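## Task

The north pallet (toward the -y end of the track) belongs to route A3 and the south pallet (toward the +y end) to route C7. Every case shows its route code on a label, either on the lid or on the side that faces the track. Each pallet holds exactly one case carrying the other pallet's code; exchange those two cases so that every case finishes lid up. A case may rest for a while on the table next to the middle of the track. No case may overhang its pallet's edge by more than about a finger's width. A case that has dropped to the floor may be picked up again, but it too must end lid up. At the end, release everything and move the tools away; a case that stays put only because the robot holds it does not count.

## Robot and tools

ROBOT. Two arms, left_arm and right_arm, each end in a vacuum tool with four suction cups in two channels (a and b, two cups each). Each arm rides its own carriage on one shared track along y: left_rail carries left_arm on the +y half, right_rail carries right_arm on the -y half. An arm's base sits at x = 0, y = its carriage's position_m, z = 0.04 m, facing +x.

SCENE FRAME. Fixed to the table: table top is z = 0, +z up, +x the direction the arms face, +y to their left, y = 0 at the track's middle. The table starts at x = 0.50 m and only spans y = -0.90 to 0.90 m; beyond that the floor lies 0.53 m lower. The north pallet is near the -y end, the south pallet near the +y end. cam_pallet_north views the -y end from above, cam_pallet_south the +y end; in both pictures +y runs roughly rightward. Other cameras: cam_high, cam_low, cam_left_wrist, cam_right_wrist.

TOOL FRAME. The cup point is the centre of the four cup rims; cups point along its +z. Cups sit at x = -62 and +62 mm and at y = -104.5 mm (channel a) and +104.5 mm (channel b) in that frame; the rims cover 227 mm by 312 mm. Printed positions can be slightly off, more so at long reach.

execute_actions(actions). A list of actions run one after another; an empty list just returns state and images. Each action may hold "rows", "steps", "until", and device commands for left_rail or right_rail.
- rows: 1 to 15 rows, each applied for one control step (1/30 s). Every row is one flat list of 16 numbers, each in [-1, 1], covering both arms: left dx, dy, dz, rx, ry, rz, left suction_a, suction_b, then right dx, dy, dz, rx, ry, rz, right suction_a, suction_b. The six motion numbers are an offset, not a pose: a target displacement measured from where that cup point stood when the action began (for a call's first action, the last reported pose), expressed in the cup point's own axes. Every row refers to that same starting pose, not to the previous row. Scale: 1.0 = 0.6 m for dx/dy/dz and 180 degrees for rx/ry/rz, which form one rotation vector. Suction numbers: 1 = on, 0 = off (above 0.01 counts as on); they persist, so repeat the current values for an arm you want unchanged.
- steps: 1 to 450 control steps (default 15), at least one per row. After the last row the arms keep heading to the final row's target. Per step the commanded pose is clipped to 100 mm and 16 degrees from the measured pose, so long moves need more steps, and a move cut short should be continued by the next action.
- until: ends the action early when all conditions hold, e.g. {"all": {"status": "ended"}}, {"any": {"status": "ended"}}, or {"left_rail": {"position_status": ["!=", "moving"]}}. Numbers need a comparison (=, !=, <, <=, >, >=).
- Rail commands: {"left_rail": {"position_m": p, "speed_m_s": v}} sets an absolute carriage position on the track in metres (left_rail 0.6 to 3, right_rail -3 to -0.6) and top speed (0.01 to 1 m/s, starts at 1, stays as set); {"stop": true} halts it. Rows never move a carriage. Wait for arrival with an until on position_status before placing a tool precisely. Any out-of-range value or unknown name makes the whole call be rejected.

zoom_image(camera, region): region = [x0, y0, x1, y1] in pixels of that camera's latest image, origin top-left, at most 504 by 504. Useful for reading labels.

finished_scene(scene): scene is 1 or 2; ends that scene for good and reports success and the next task.

RESULTS. The state line gives each cup point's position (m) and quaternion wxyz plus velocities, in the scene frame. Hand target is the pose the controller is driving toward. "pose unreachable" means the clearance check altered or blocked that arm's command. Joint positions/velocities list rail, shoulder pan, shoulder lift, elbow, wrist 1-3. Wrist force/torque are noisy sensor readings in tool axes. suction_measured_a/b show vacuum (near 0 = no seal; 0.83+ = airtight; cardboard leaks, giving less); part_present_a/b switch to 1 above 0.09. Readings settle within about 1.3 s. Rail results give position_m, position_status (moving, done, contact_stop, time_out, stopped, stopped_with_arm, stopped_for_other_arm) and position_answer (taken/not_taken); after not_taken or a stop, resend once the carriage stands, and for stopped_for_other_arm first move the arms apart.

GRIPPING. Press both cups of a channel fully onto a flat, smooth face, away from edges and holes; one unsealed cup spoils the other. Held cases sit up to 21 mm nearer the tool. To release: lower in small steps until contact, then in a single action switch both channels off and back straight away. A cup sealed to the table pins the tool; turn that channel off. To pass a case between arms, set it down, switch the giver off before the receiver on, and lift the giver clear.

AVOID. Arms hitting or pressing each other (including tools, cameras, carriages and a held case). Outside forces of 400 N or joint torques at their limits (pan/lift 642, elbow 376, wrists 93 N m), which freeze the arm for 10 s. Jerky starts: ramp offsets gradually (about 0.01 per row). Fast or off-centre carrying, which can shed a case. Knocking anything out of the work area. Loose objects may occasionally be nudged by outside pushes.

Each tool is called after "Request:" by a JSON object that holds its "fn" and its "kwargs", one argument or row to a line.

## Session

Request:
{"fn": "execute_actions", "kwargs": {
  "actions": []
}}

Scene clock: 0.00 s.
left_arm: end_effector_position=(+0.8497, +2.4936, +0.4397) suction_measured_a=0.00 part_present_a=0 suction_measured_b=0.00 part_present_b=0 end_effector_quat_wxyz=(+0.000, -0.000, +1.000, -0.000) end_effector_velocity=(+0.000, +0.000, -0.000) end_effector_angular_velocity=(+0.000, +0.000, -0.000) | right_arm: end_effector_position=(+0.8494, -1.6245, +0.4404) suction_measured_a=0.00 part_present_a=0 suction_measured_b=0.00 part_present_b=0 end_effector_quat_wxyz=(-0.000, -0.000, +1.000, -0.001) end_effector_velocity=(-0.000, +0.000, +0.000) end_effector_angular_velocity=(-0.000, -0.000, +0.000)
Joint positions: left_arm=[ 2.494 -0.24  -1.498  2.093 -2.165 -1.571  1.331] | right_arm=[-1.625 -0.237 -1.499  2.092 -2.164 -1.572  1.333]
Joint velocities: left_arm=[ 0.  0.  0. -0. -0.  0.  0.] | right_arm=[ 0.  0. -0.  0. -0. -0. -0.]
Wrist force (N, on the end effector, along its own x y z axes, offset not removed): no reading
Wrist torque (N m, same axes, about the end effector's origin, offset not removed): no reading
Hand target (left_arm): +0.850, +2.494, +0.440; +0.000, -0.000, +1.000, -0.000
Hand target (right_arm): +0.849, -1.625, +0.440; -0.000, -0.000, +1.000, -0.001
left_rail: position_m=2.494 position_m_goal=2.494 speed_m_s=1.00 position_status=done position_answer=taken refusals=0
right_rail: position_m=-1.625 position_m_goal=-1.625 speed_m_s=1.00 position_status=done position_answer=taken refusals=0

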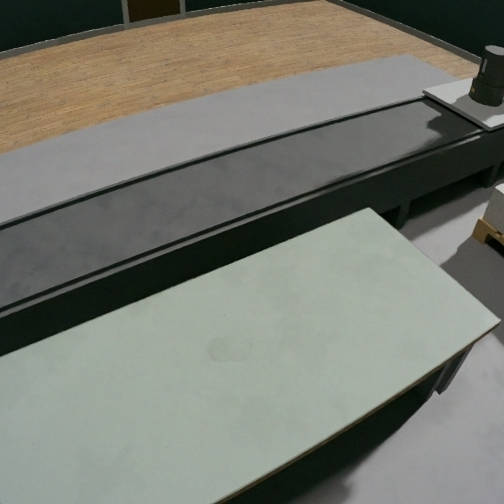

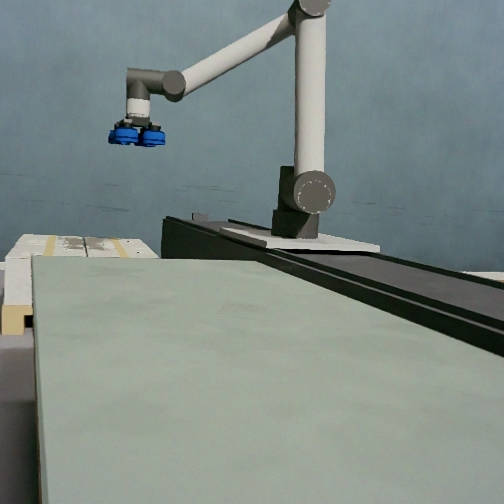

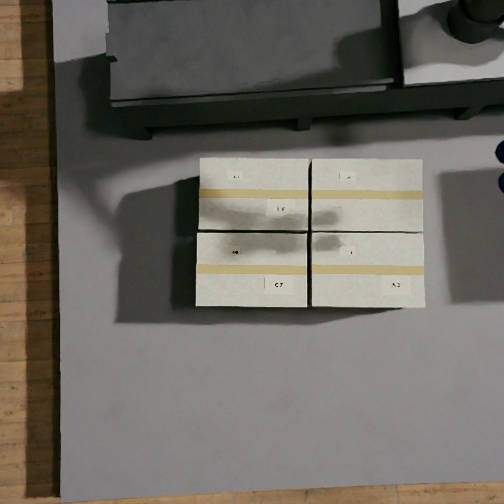

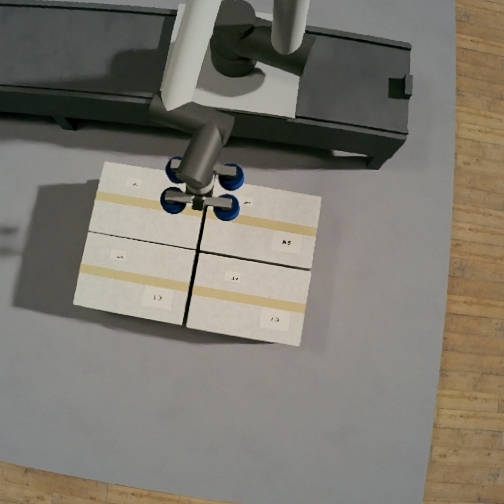

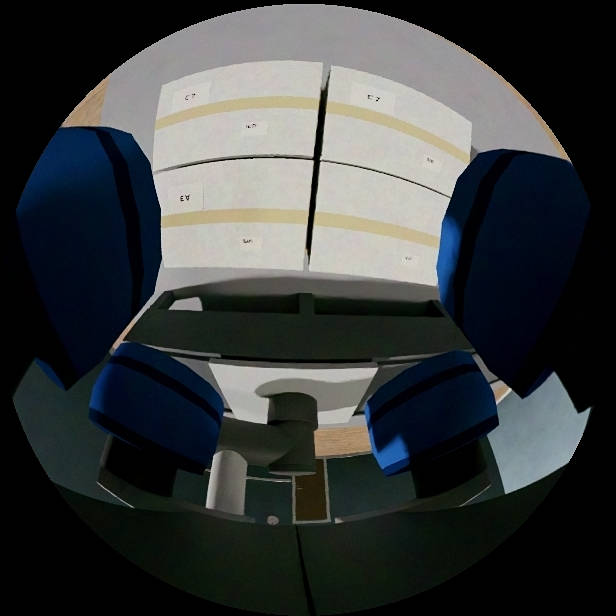

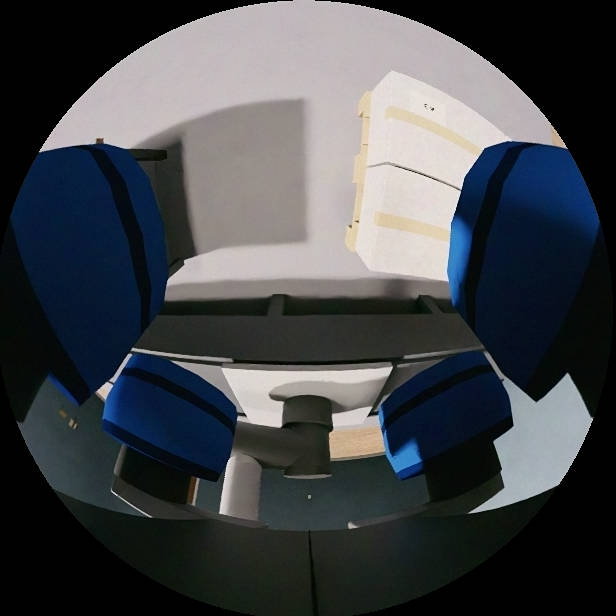

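Request:
{"fn": "zoom_image", "kwargs": {
  "camera": "cam_pallet_north",
  "region": [180,130,440,330]
}}

Request:
{"fn": "zoom_image", "kwargs": {
  "camera": "cam_pallet_south",
  "region": [60,140,340,360]
}}

Region (180, 130, 440, 330) of cam_pallet_north's 504x504 image, scaled by 1.938, with more detail than that image has; it fills the top 388 rows of this view, and the rest is white.

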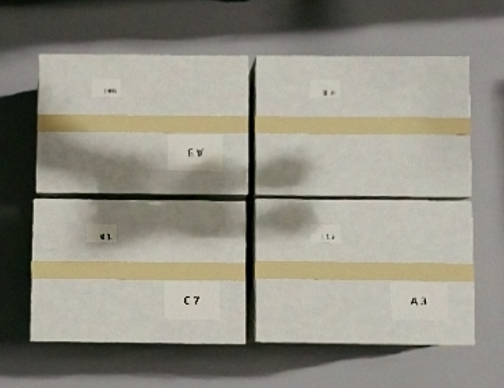

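Region (60, 140, 340, 360) of cam_pallet_south's 504x504 image, scaled by 1.800, with more detail than that image has; it fills the top 396 rows of this view, and the rest is white.

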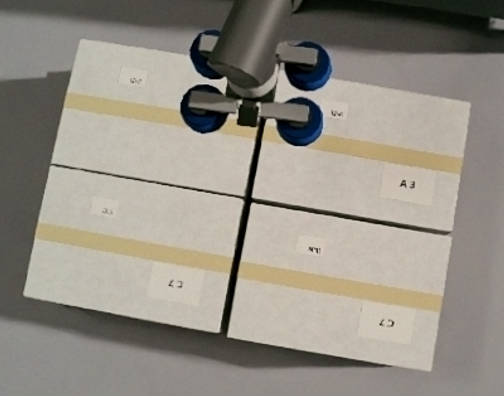

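Request:
{"fn": "execute_actions", "kwargs": {
  "actions": [
    {"left_rail":{"position_m":2.78},"right_rail":{"position_m":-2.8},"rows":[[0,0,0.5,0,0,0,0,0,-0.55,0,0.5,0,0,0,0,0]],"steps":60}
  ]
}}

Scene clock: 13.37 s.
left_arm: end_effector_position=(+0.8496, +2.7793, +0.1399) suction_measured_a=0.00 part_present_a=0 suction_measured_b=0.00 part_present_b=0 end_effector_quat_wxyz=(+0.000, -0.000, +1.000, -0.000) end_effector_velocity=(+0.000, -0.000, -0.000) end_effector_angular_velocity=(-0.000, -0.000, +0.000) | right_arm: end_effector_position=(+1.1797, -2.7986, +0.1407) suction_measured_a=0.00 part_present_a=0 suction_measured_b=0.00 part_present_b=0 end_effector_quat_wxyz=(-0.000, -0.000, +1.000, -0.001) end_effector_velocity=(+0.000, -0.000, -0.000) end_effector_angular_velocity=(+0.000, +0.000, -0.000)
Joint positions: left_arm=[ 2.78  -0.24  -1.181  2.269 -2.659 -1.571  1.331] | right_arm=[-2.8   -0.17  -0.933  1.766 -2.404 -1.572  1.401]
Joint velocities: left_arm=[ 0.  0.  0. -0. -0. -0.  0.] | right_arm=[ 0. -0.  0. -0. -0.  0.  0.]
Wrist force (N, on the end effector, along its own x y z axes, offset not removed): left_arm=[-6.3 -4.5 0.5] | right_arm=[2.0 -3.9 1.1]
Wrist torque (N m, same axes, about the end effector's origin, offset not removed): left_arm=[-0.76 1.50 -0.56] | right_arm=[-0.40 0.33 -0.02]
Hand target (left_arm): +0.850, +2.779, +0.140; +0.000, -0.000, +1.000, -0.000
Hand target (right_arm): +1.180, -2.799, +0.141; -0.000, -0.000, +1.000, -0.001
Off the commanded pose (left_arm): 0.000 m, 0 deg.
Off the commanded pose (right_arm): 0.001 m, 0 deg.
left_rail: position_m=2.780 position_m_goal=2.780 speed_m_s=1.00 position_status=done position_answer=taken refusals=0
right_rail: position_m=-2.800 position_m_goal=-2.800 speed_m_s=1.00 position_status=done position_answer=taken refusals=0

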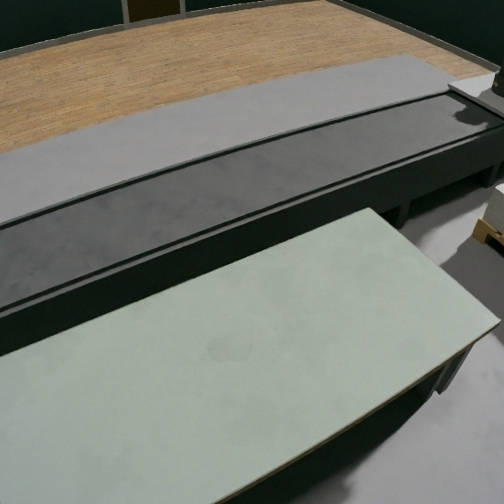

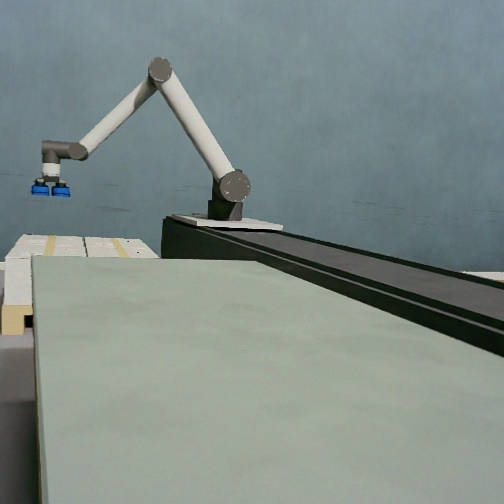

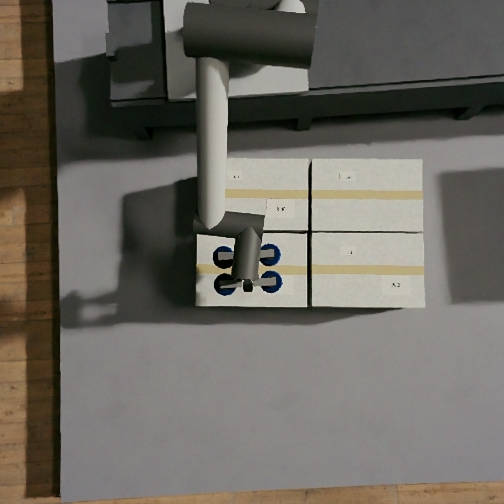

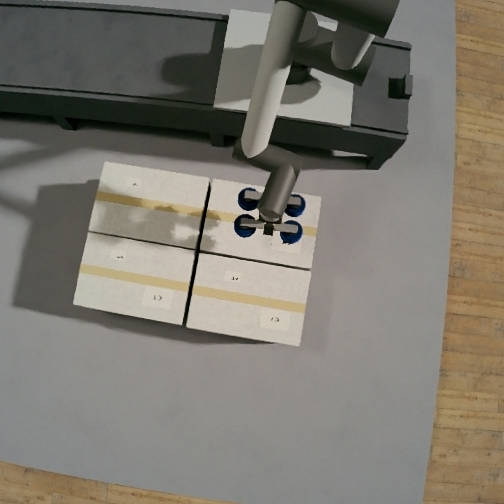

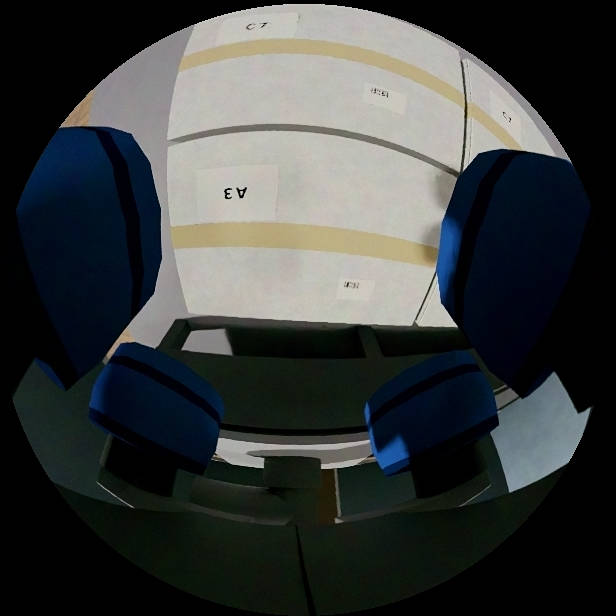

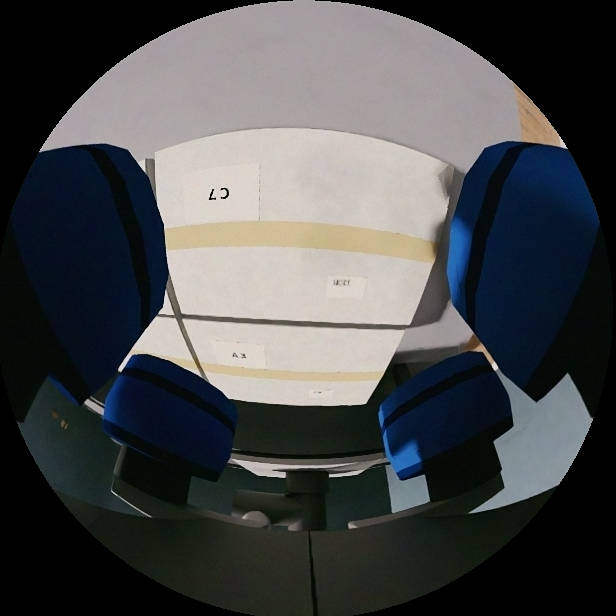

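Request:
{"fn": "execute_actions", "kwargs": {
  "actions": [
    {"rows":[[0,-0.06,0.35,0,0,0.017,0,0,0,0.03,0.35,0,0,0.017,0,0]],"steps":30}
  ]
}}

Request:
{"fn": "zoom_image", "kwargs": {
  "camera": "cam_pallet_north",
  "region": [180,200,330,330]
}}

Request:
{"fn": "zoom_image", "kwargs": {
  "camera": "cam_pallet_south",
  "region": [185,160,335,290]
}}

Scene clock: 22.00 s.
left_arm: end_effector_position=(+0.8495, +2.7434, -0.0696) suction_measured_a=0.00 part_present_a=0 suction_measured_b=0.00 part_present_b=0 end_effector_quat_wxyz=(+0.000, +0.026, +1.000, -0.000) end_effector_velocity=(+0.001, -0.001, -0.002) end_effector_angular_velocity=(-0.000, -0.001, -0.000) | right_arm: end_effector_position=(+1.1798, -2.7807, -0.0690) suction_measured_a=0.00 part_present_a=0 suction_measured_b=0.00 part_present_b=0 end_effector_quat_wxyz=(-0.000, +0.026, +1.000, -0.001) end_effector_velocity=(+0.000, +0.000, -0.002) end_effector_angular_velocity=(-0.000, -0.000, -0.000)
Joint positions: left_arm=[ 2.78  -0.282 -0.876  2.288 -2.984 -1.571  1.342] | right_arm=[-2.8   -0.154 -0.731  1.782 -2.622 -1.572  1.469]
Joint velocities: left_arm=[ 0.    -0.     0.004 -0.001 -0.004  0.    -0.   ] | right_arm=[ 0.     0.     0.002 -0.001 -0.001 -0.     0.   ]
Wrist force (N, on the end effector, along its own x y z axes, offset not removed): left_arm=[-11.6 -2.8 4.7] | right_arm=[3.4 0.1 2.1]
Wrist torque (N m, same axes, about the end effector's origin, offset not removed): left_arm=[-0.47 1.92 -0.55] | right_arm=[0.33 0.13 0.03]
Hand target (left_arm): +0.850, +2.743, -0.070; +0.000, +0.026, +1.000, -0.000
Hand target (right_arm): +1.180, -2.781, -0.069; -0.000, +0.026, +1.000, -0.001
Off the commanded pose (left_arm): 0.001 m, 0 deg.
Off the commanded pose (right_arm): 0.000 m, 0 deg.
left_rail: position_m=2.780 position_m_goal=2.780 speed_m_s=1.00 position_status=done position_answer=taken refusals=0
right_rail: position_m=-2.800 position_m_goal=-2.800 speed_m_s=1.00 position_status=done position_answer=taken refusals=0

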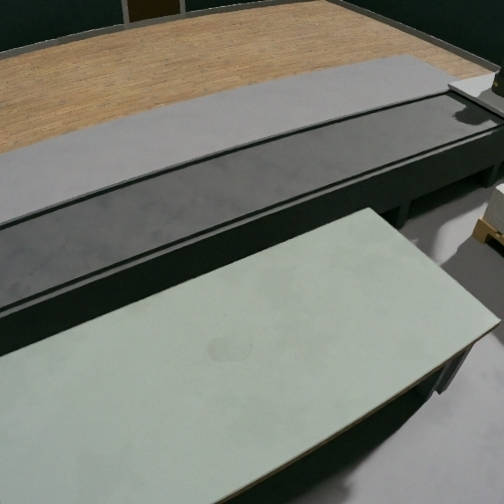

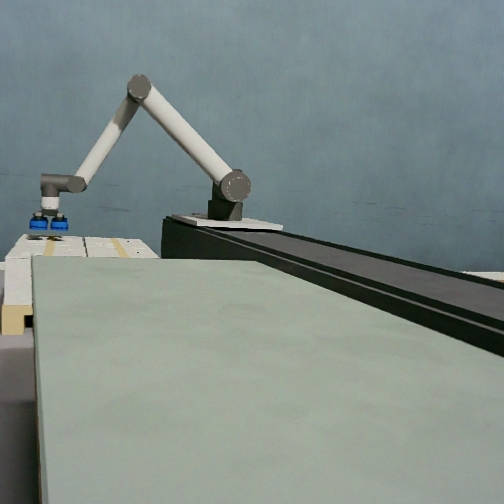

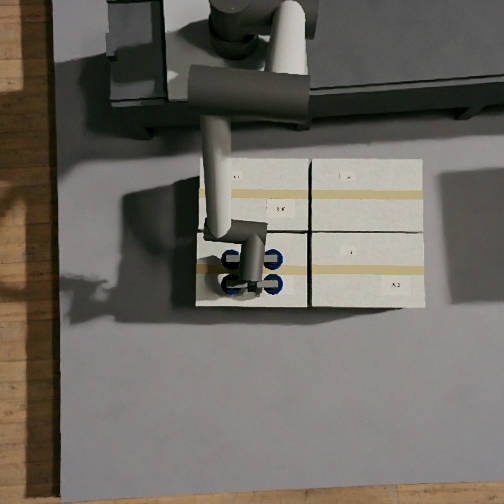

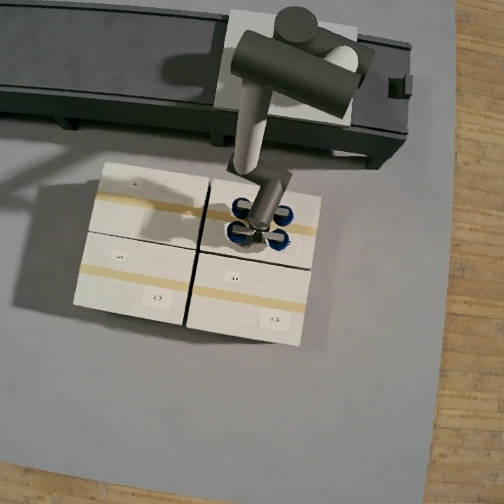

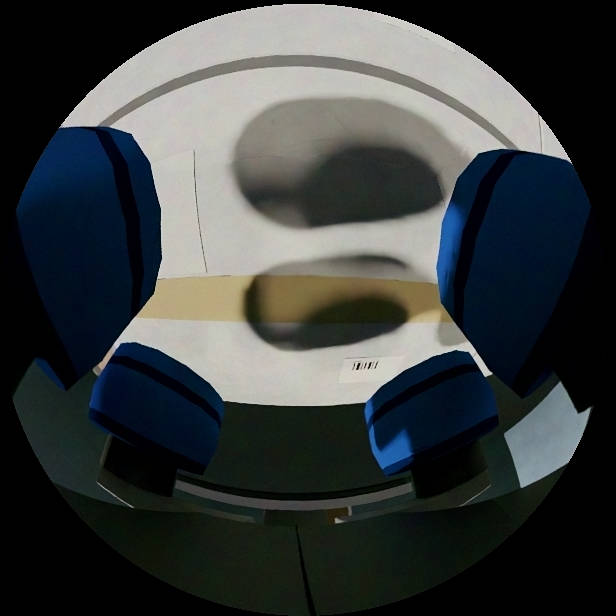

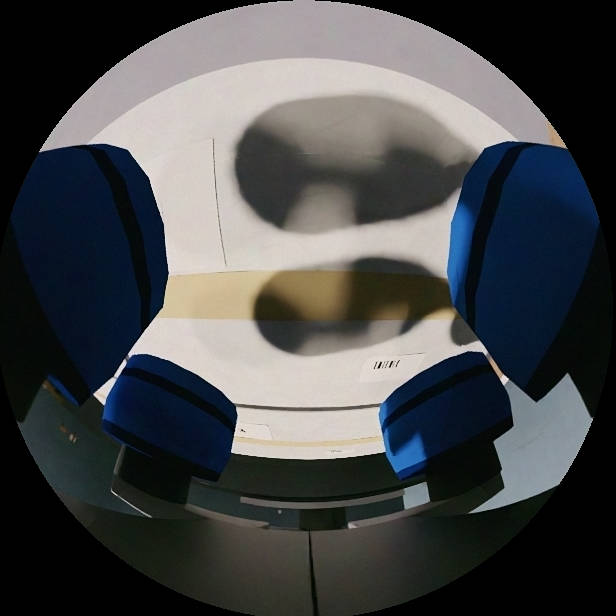

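Region (180, 200, 330, 330) of cam_pallet_north's 504x504 image, scaled by 3.360, with more detail than that image has; it fills the top 437 rows of this view, and the rest is white.

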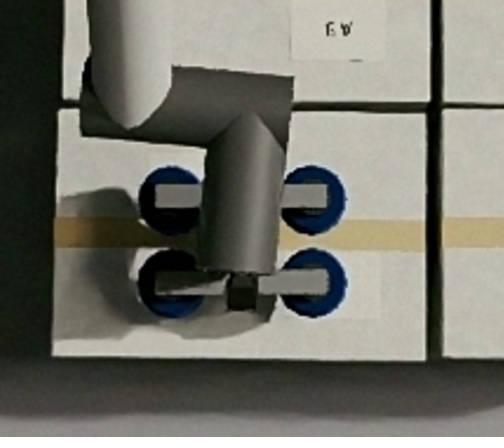

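Region (185, 160, 335, 290) of cam_pallet_south's 504x504 image, scaled by 3.360, with more detail than that image has; it fills the top 437 rows of this view, and the rest is white.

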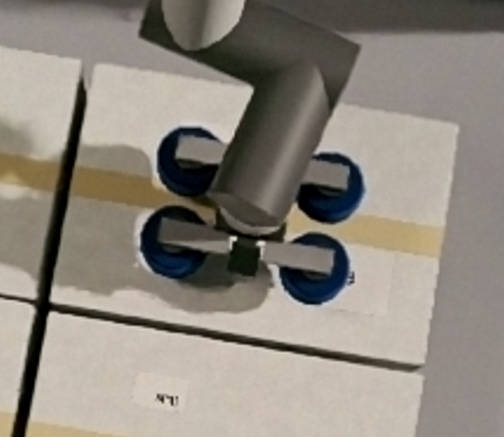

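Request:
{"fn": "execute_actions", "kwargs": {
  "actions": [
    {"rows":[[0.03,0.005,0.1,0,0,-0.004,0,0,0.028,0,0.1,0,0,0,0,0]],"steps":18}
  ]
}}

Request:
{"fn": "zoom_image", "kwargs": {
  "camera": "cam_pallet_south",
  "region": [185,160,335,290]
}}

Scene clock: 35.73 s.
left_arm: end_effector_position=(+0.8318, +2.7473, -0.1290) suction_measured_a=0.00 part_present_a=0 suction_measured_b=0.00 part_present_b=0 end_effector_quat_wxyz=(-0.000, +0.020, +1.000, -0.000) end_effector_velocity=(-0.001, +0.000, -0.005) end_effector_angular_velocity=(-0.000, -0.002, +0.001) | right_arm: end_effector_position=(+1.1631, -2.7798, -0.1284) suction_measured_a=0.00 part_present_a=0 suction_measured_b=0.00 part_present_b=0 end_effector_quat_wxyz=(-0.000, +0.026, +1.000, -0.001) end_effector_velocity=(-0.001, -0.000, -0.005) end_effector_angular_velocity=(-0.000, -0.001, -0.000)
Joint positions: left_arm=[ 2.78  -0.283 -0.787  2.303 -3.086 -1.571  1.328] | right_arm=[-2.8   -0.156 -0.678  1.801 -2.694 -1.572  1.468]
Joint velocities: left_arm=[ 0.    -0.     0.009  0.    -0.011  0.    -0.001] | right_arm=[ 0.    -0.     0.005  0.001 -0.006 -0.    -0.   ]
Wrist force (N, on the end effector, along its own x y z axes, offset not removed): left_arm=[-5.1 1.1 1.6] | right_arm=[3.1 -2.3 3.1]
Wrist torque (N m, same axes, about the end effector's origin, offset not removed): left_arm=[0.18 1.00 -0.33] | right_arm=[-0.08 0.11 0.06]
Hand target (left_arm): +0.832, +2.747, -0.130; +0.000, +0.020, +1.000, -0.000
Hand target (right_arm): +1.163, -2.780, -0.129; -0.000, +0.026, +1.000, -0.001
Off the commanded pose (left_arm): 0.001 m, 0 deg.
Off the commanded pose (right_arm): 0.001 m, 0 deg.
left_rail: position_m=2.780 position_m_goal=2.780 speed_m_s=1.00 position_status=done position_answer=taken refusals=0
right_rail: position_m=-2.800 position_m_goal=-2.800 speed_m_s=1.00 position_status=done position_answer=taken refusals=0

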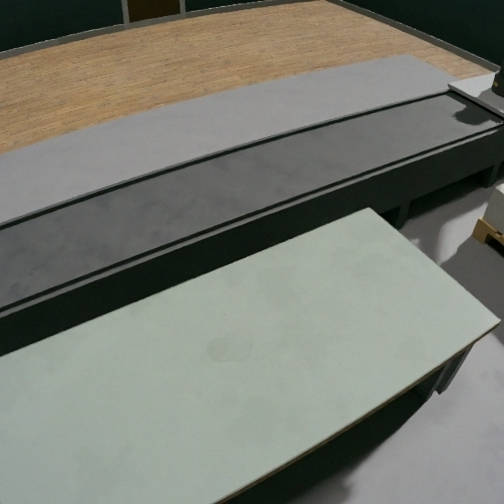

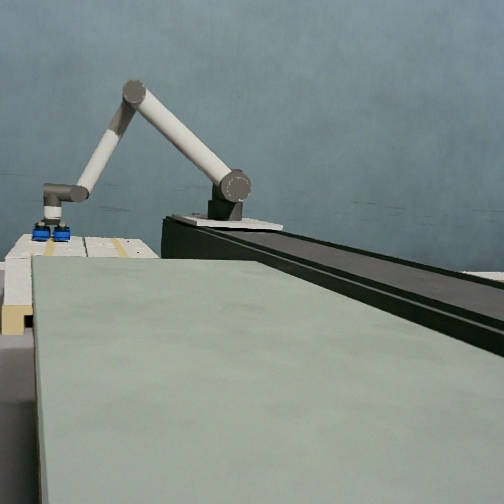

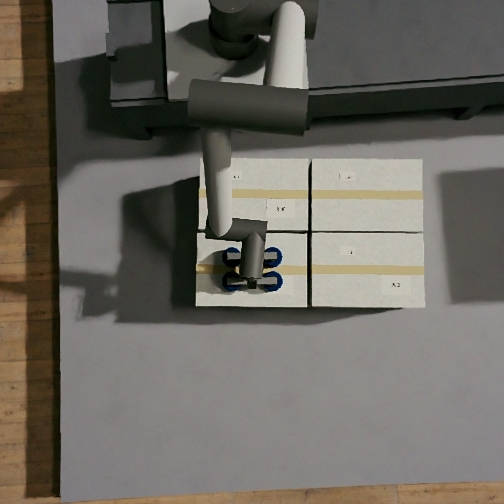

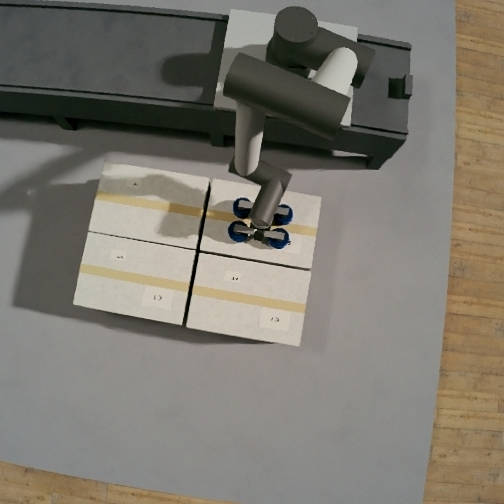

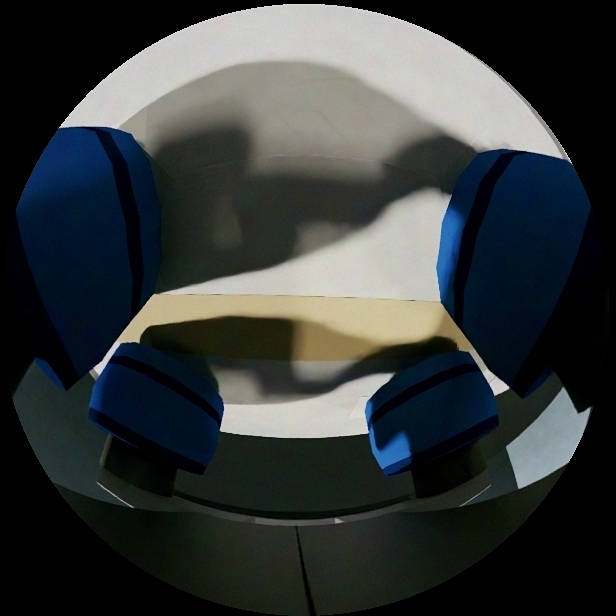

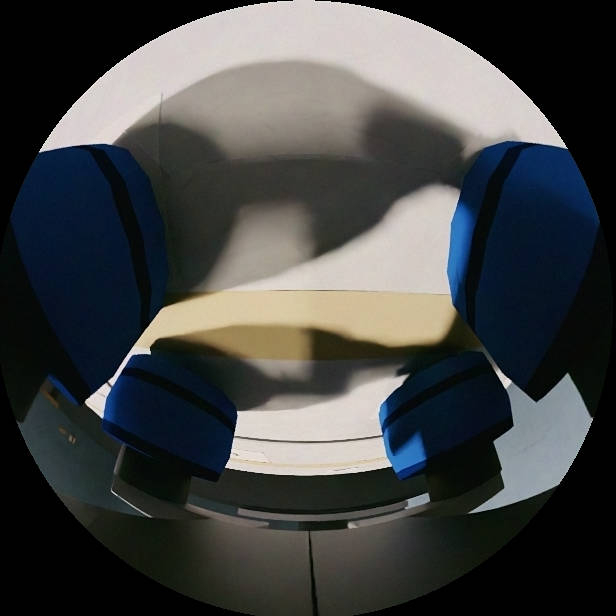

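Region (185, 160, 335, 290) of cam_pallet_south's 504x504 image, scaled by 3.360, with more detail than that image has; it fills the top 437 rows of this view, and the rest is white.

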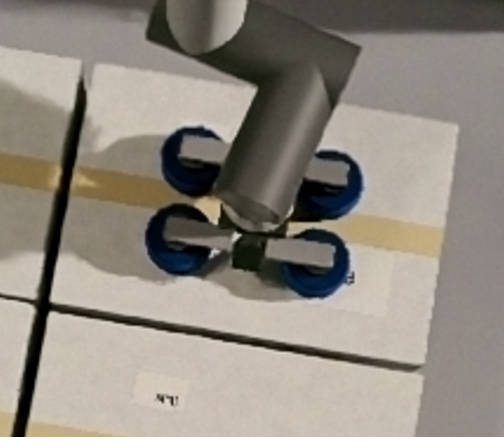

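Request:
{"fn": "execute_actions", "kwargs": {
  "actions": [
    {"rows":[[0,0,0.01,0,0,0,1,1,0,0,0.01,0,0,0,1,1],[0,0,0.02,0,0,0,1,1,0,0,0.02,0,0,0,1,1],[0,0,0.035,0,0,0,1,1,0,0,0.035,0,0,0,1,1]],"steps":15}
  ]
}}

Scene clock: 39.80 s.
left_arm: end_effector_position=(+0.8318, +2.7473, -0.1492) suction_measured_a=0.75 part_present_a=1 suction_measured_b=0.74 part_present_b=1 end_effector_quat_wxyz=(+0.000, +0.020, +1.000, -0.000) end_effector_velocity=(+0.001, +0.003, -0.006) end_effector_angular_velocity=(+0.010, -0.001, -0.001) | right_arm: end_effector_position=(+1.1632, -2.7799, -0.1488) suction_measured_a=0.76 part_present_a=1 suction_measured_b=0.76 part_present_b=1 end_effector_quat_wxyz=(-0.000, +0.026, +1.000, -0.001) end_effector_velocity=(+0.001, -0.002, -0.004) end_effector_angular_velocity=(-0.003, -0.001, -0.001)
Joint positions: left_arm=[ 2.78  -0.283 -0.756  2.297 -3.113 -1.571  1.328] | right_arm=[-2.8   -0.156 -0.656  1.797 -2.712 -1.572  1.468]
Joint velocities: left_arm=[ 0.     0.     0.008 -0.003 -0.005  0.01   0.001] | right_arm=[ 0.    -0.001  0.005 -0.002 -0.004 -0.003 -0.   ]
Wrist force (N, on the end effector, along its own x y z axes, offset not removed): left_arm=[-28.6 3.3 -17.8] | right_arm=[4.1 -18.0 3.2]
Wrist torque (N m, same axes, about the end effector's origin, offset not removed): left_arm=[6.13 -0.97 -0.37] | right_arm=[-5.48 0.70 -0.01]
Hand target (left_arm): +0.832, +2.747, -0.150; -0.000, +0.020, +1.000, -0.000
Hand target (right_arm): +1.163, -2.780, -0.149; -0.000, +0.026, +1.000, -0.001
Off the commanded pose (left_arm): 0.001 m, 0 deg.
Off the commanded pose (right_arm): 0.001 m, 0 deg.
left_rail: position_m=2.780 position_m_goal=2.780 speed_m_s=1.00 position_status=done position_answer=taken refusals=0
right_rail: position_m=-2.800 position_m_goal=-2.800 speed_m_s=1.00 position_status=done position_answer=taken refusals=0

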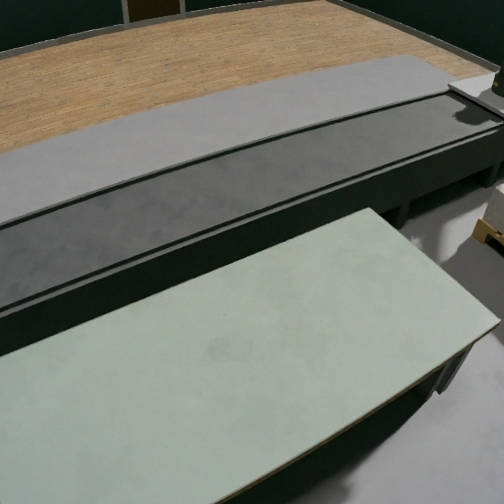

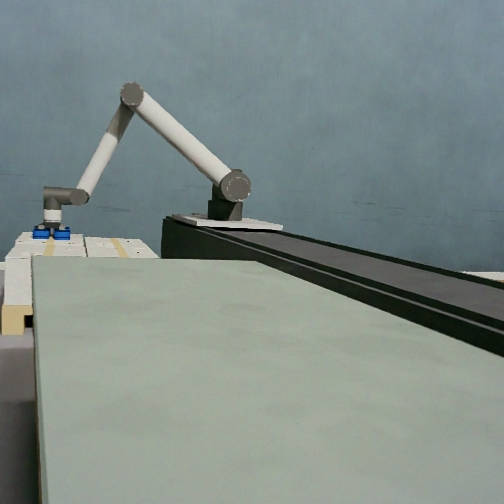

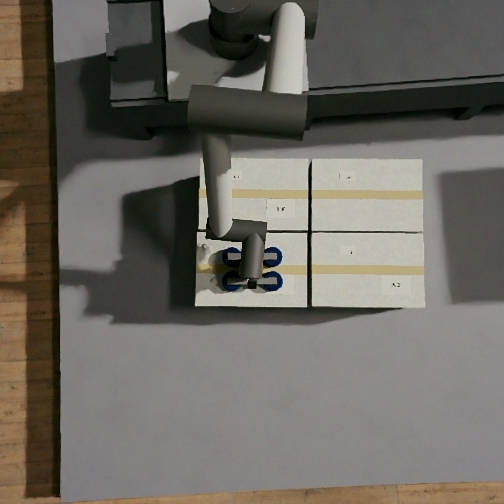

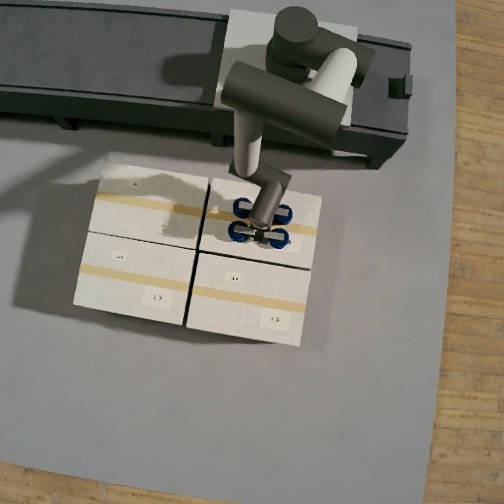

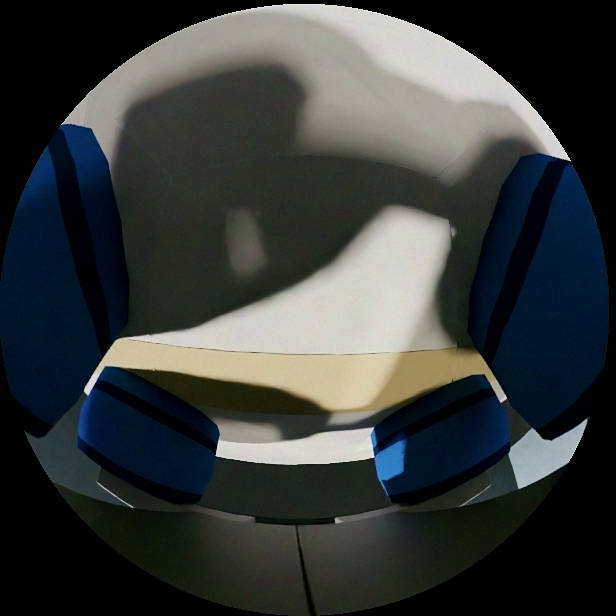

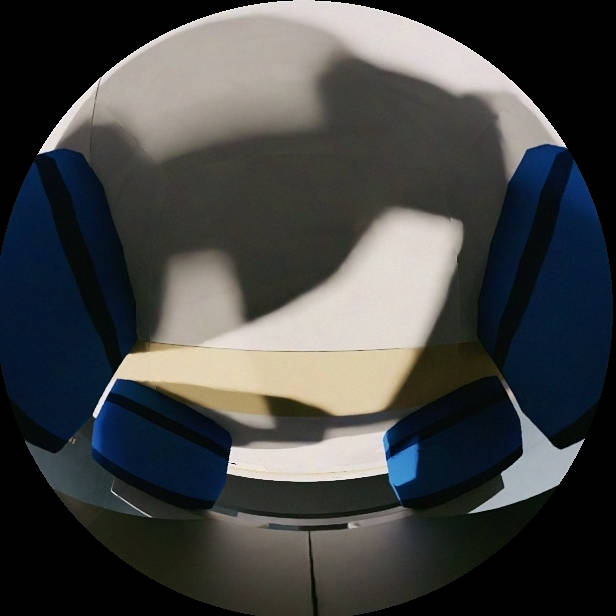

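Request:
{"fn": "execute_actions", "kwargs": {
  "actions": [
    {"rows":[[0,0,-0.01,0,0,0,1,1,0,0,-0.01,0,0,0,1,1],[0,0,-0.02,0,0,0,1,1,0,0,-0.02,0,0,0,1,1],[0,0,-0.04,0,0,0,1,1,0,0,-0.04,0,0,0,1,1],[0,0,-0.06,0,0,0,1,1,0,0,-0.06,0,0,0,1,1],[0,0,-0.08,0,0,0,1,1,0,0,-0.08,0,0,0,1,1],[0,0,-0.11,0,0,0,1,1,0,0,-0.11,0,0,0,1,1],[0,0,-0.14,0,0,0,1,1,0,0,-0.14,0,0,0,1,1],[0,0,-0.17,0,0,0,1,1,0,0,-0.17,0,0,0,1,1],[0,0,-0.75,0,0,0,1,1,0,0,-0.75,0,0,0,1,1]],"steps":36},
    {"left_rail":{"position_m":0.6},"right_rail":{"position_m":-2.5},"rows":[[0,-0.05,0,0,0,0,1,1,0.02,0.05,-0.02,0,0,0,1,1],[0,-0.75,0,0,0,0,1,1,0.33,0.75,-0.22,0,0,0,1,1]],"steps":36}
  ]
}}

Scene clock: 62.03 s.
left_arm: end_effector_position=(+0.8136, +1.3840, +0.2892) suction_measured_a=0.96 part_present_a=1 suction_measured_b=0.96 part_present_b=1 end_effector_quat_wxyz=(+0.003, +0.020, +1.000, -0.001) end_effector_velocity=(+0.004, -1.024, -0.002) end_effector_angular_velocity=(+0.002, +0.001, +0.003) | right_arm: end_effector_position=(+0.9900, -2.0259, +0.4232) suction_measured_a=0.91 part_present_a=1 suction_measured_b=0.91 part_present_b=1 end_effector_quat_wxyz=(+0.001, +0.026, +1.000, -0.001) end_effector_velocity=(-0.014, +0.052, +0.013) end_effector_angular_velocity=(-0.004, +0.004, -0.006)
Joint positions: left_arm=[ 1.863 -0.747 -1.271  2.073 -2.379 -1.568  0.864] | right_arm=[-2.5    0.263 -1.222  1.763 -2.114 -1.573  1.886]
Joint velocities: left_arm=[-1.    -0.017  0.016 -0.021  0.007  0.001 -0.02 ] | right_arm=[ 0.     0.05   0.004 -0.028  0.029 -0.003  0.056]
Wrist force (N, on the end effector, along its own x y z axes, offset not removed): left_arm=[-11.9 -6.0 -11.3] | right_arm=[3.9 4.1 -10.7]
Wrist torque (N m, same axes, about the end effector's origin, offset not removed): left_arm=[5.14 -0.26 -0.69] | right_arm=[-7.07 1.24 0.16]
Hand target (left_arm): +0.814, +1.332, +0.289; +0.003, +0.020, +1.000, -0.001
Hand target (right_arm): +0.989, -2.020, +0.425; +0.001, +0.026, +1.000, -0.001
Off the commanded pose (left_arm): 0.003 m, 0 deg.
Off the commanded pose (right_arm): 0.007 m, 0 deg.
left_rail: position_m=1.863 position_m_goal=0.600 speed_m_s=1.00 position_status=moving position_answer=taken refusals=0
right_rail: position_m=-2.500 position_m_goal=-2.500 speed_m_s=1.00 position_status=done position_answer=taken refusals=0

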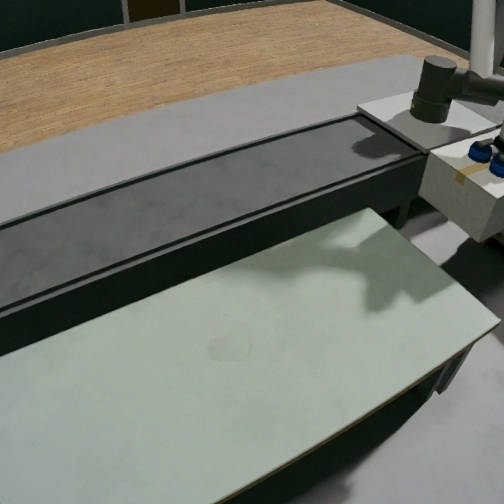

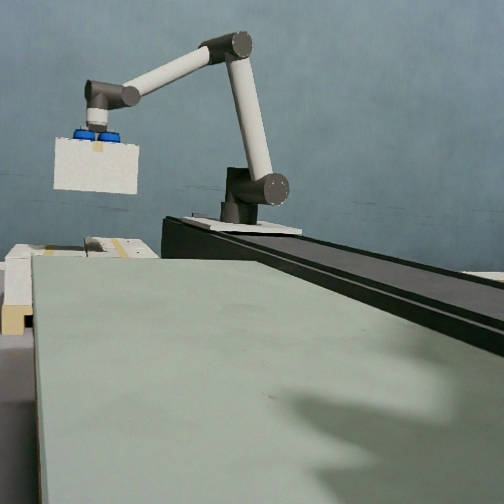

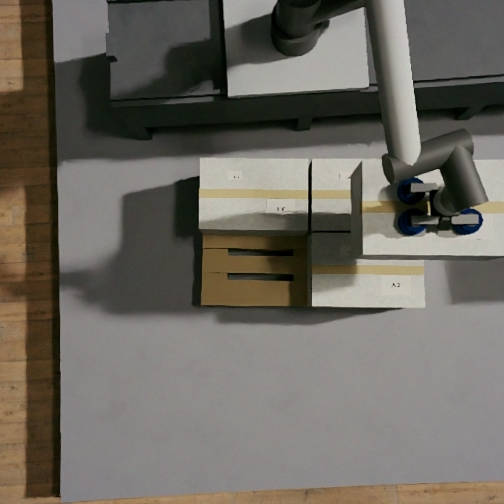

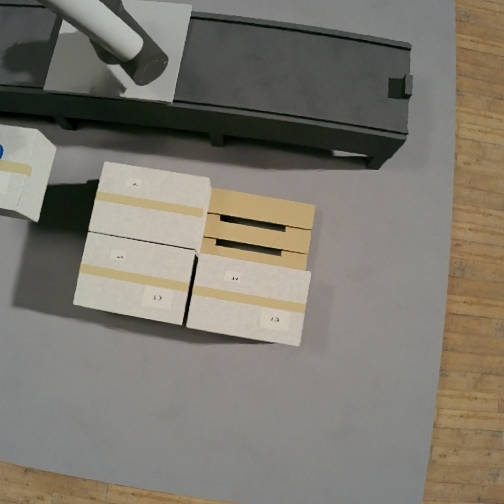

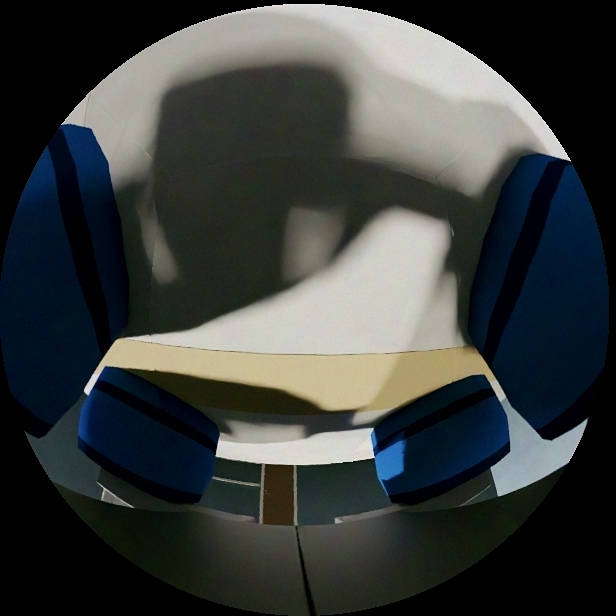

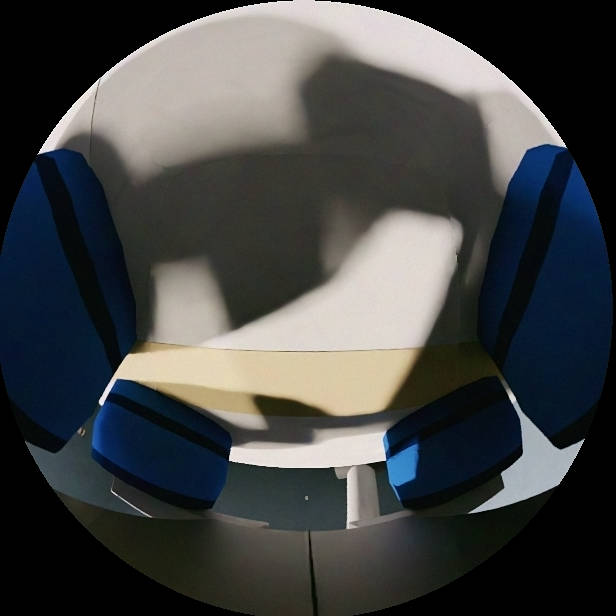

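Request:
{"fn": "execute_actions", "kwargs": {
  "actions": [
    {"steps":1},
    {"rows":[[0,-0.05,0,0,0.002,0,1,1,0.02,0.05,-0.02,0,0,0,1,1],[0,-0.7,0.07,0,0.002,0,1,1,0.36,0.75,-0.22,0,0.0006,-0.004,1,1]],"steps":40}
  ]
}}

Scene clock: 69.00 s.
left_arm: end_effector_position=(+0.7967, -0.3006, +0.2478) suction_measured_a=0.96 part_present_a=1 suction_measured_b=0.96 part_present_b=1 end_effector_quat_wxyz=(+0.000, +0.020, +1.000, -0.001) end_effector_velocity=(+0.001, -0.005, -0.000) end_effector_angular_velocity=(+0.000, +0.000, +0.000) | right_arm: end_effector_position=(+0.7963, -1.5620, +0.5556) suction_measured_a=0.91 part_present_a=1 suction_measured_b=0.91 part_present_b=1 end_effector_quat_wxyz=(+0.001, +0.020, +1.000, -0.000) end_effector_velocity=(-0.002, +0.020, +0.005) end_effector_angular_velocity=(-0.003, +0.002, -0.002)
Joint positions: left_arm=[ 0.6   -1.014 -1.     1.694 -2.266 -1.572  0.597] | right_arm=[-2.5    0.703 -1.141  1.443 -1.872 -1.572  2.314]
Joint velocities: left_arm=[ 0.    -0.001  0.005 -0.008  0.003  0.    -0.001] | right_arm=[ 0.     0.014  0.015 -0.031  0.02  -0.001  0.016]
Wrist force (N, on the end effector, along its own x y z axes, offset not removed): left_arm=[-10.8 6.1 -10.3] | right_arm=[1.0 0.3 -10.7]
Wrist torque (N m, same axes, about the end effector's origin, offset not removed): left_arm=[6.16 -0.34 -0.65] | right_arm=[-6.89 1.29 0.03]
Hand target (left_arm): +0.797, -0.301, +0.248; +0.000, +0.020, +1.000, -0.001
Hand target (right_arm): +0.796, -1.560, +0.556; +0.000, +0.020, +1.000, -0.001
Off the commanded pose (left_arm): 0.001 m, 0 deg.
Off the commanded pose (right_arm): 0.003 m, 0 deg.
left_rail: position_m=0.600 position_m_goal=0.600 speed_m_s=1.00 position_status=done position_answer=taken refusals=0
right_rail: position_m=-2.500 position_m_goal=-2.500 speed_m_s=1.00 position_status=done position_answer=taken refusals=0

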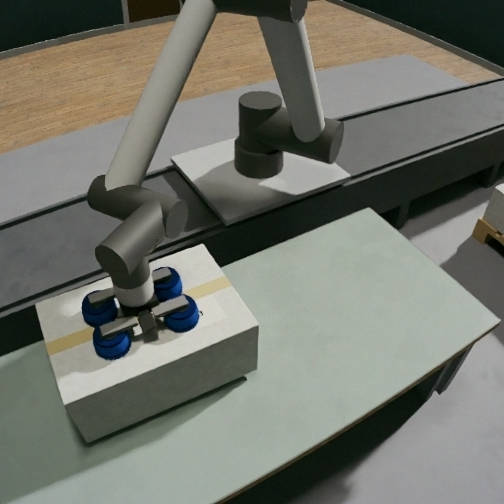

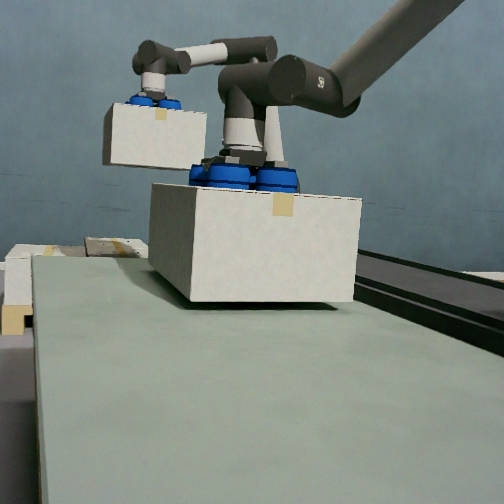

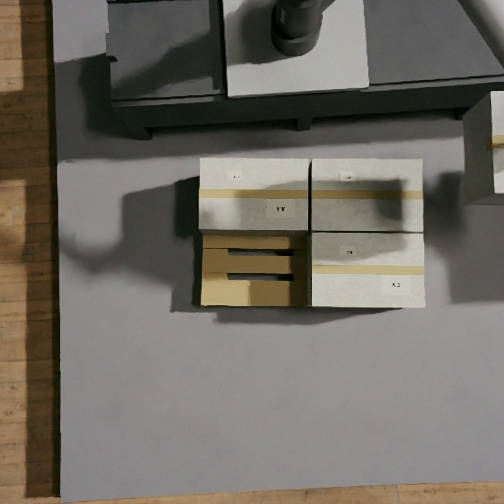

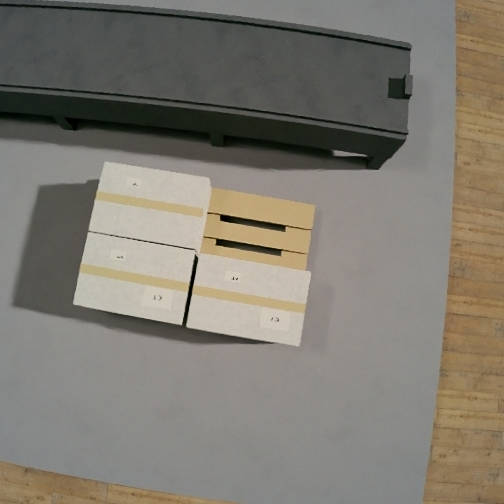

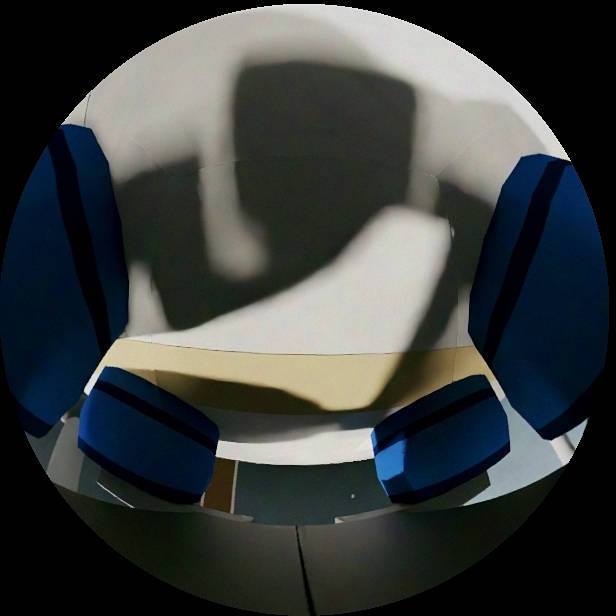

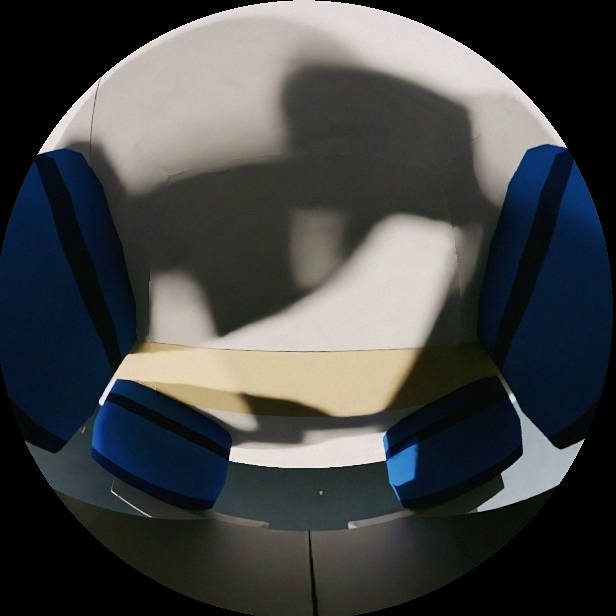

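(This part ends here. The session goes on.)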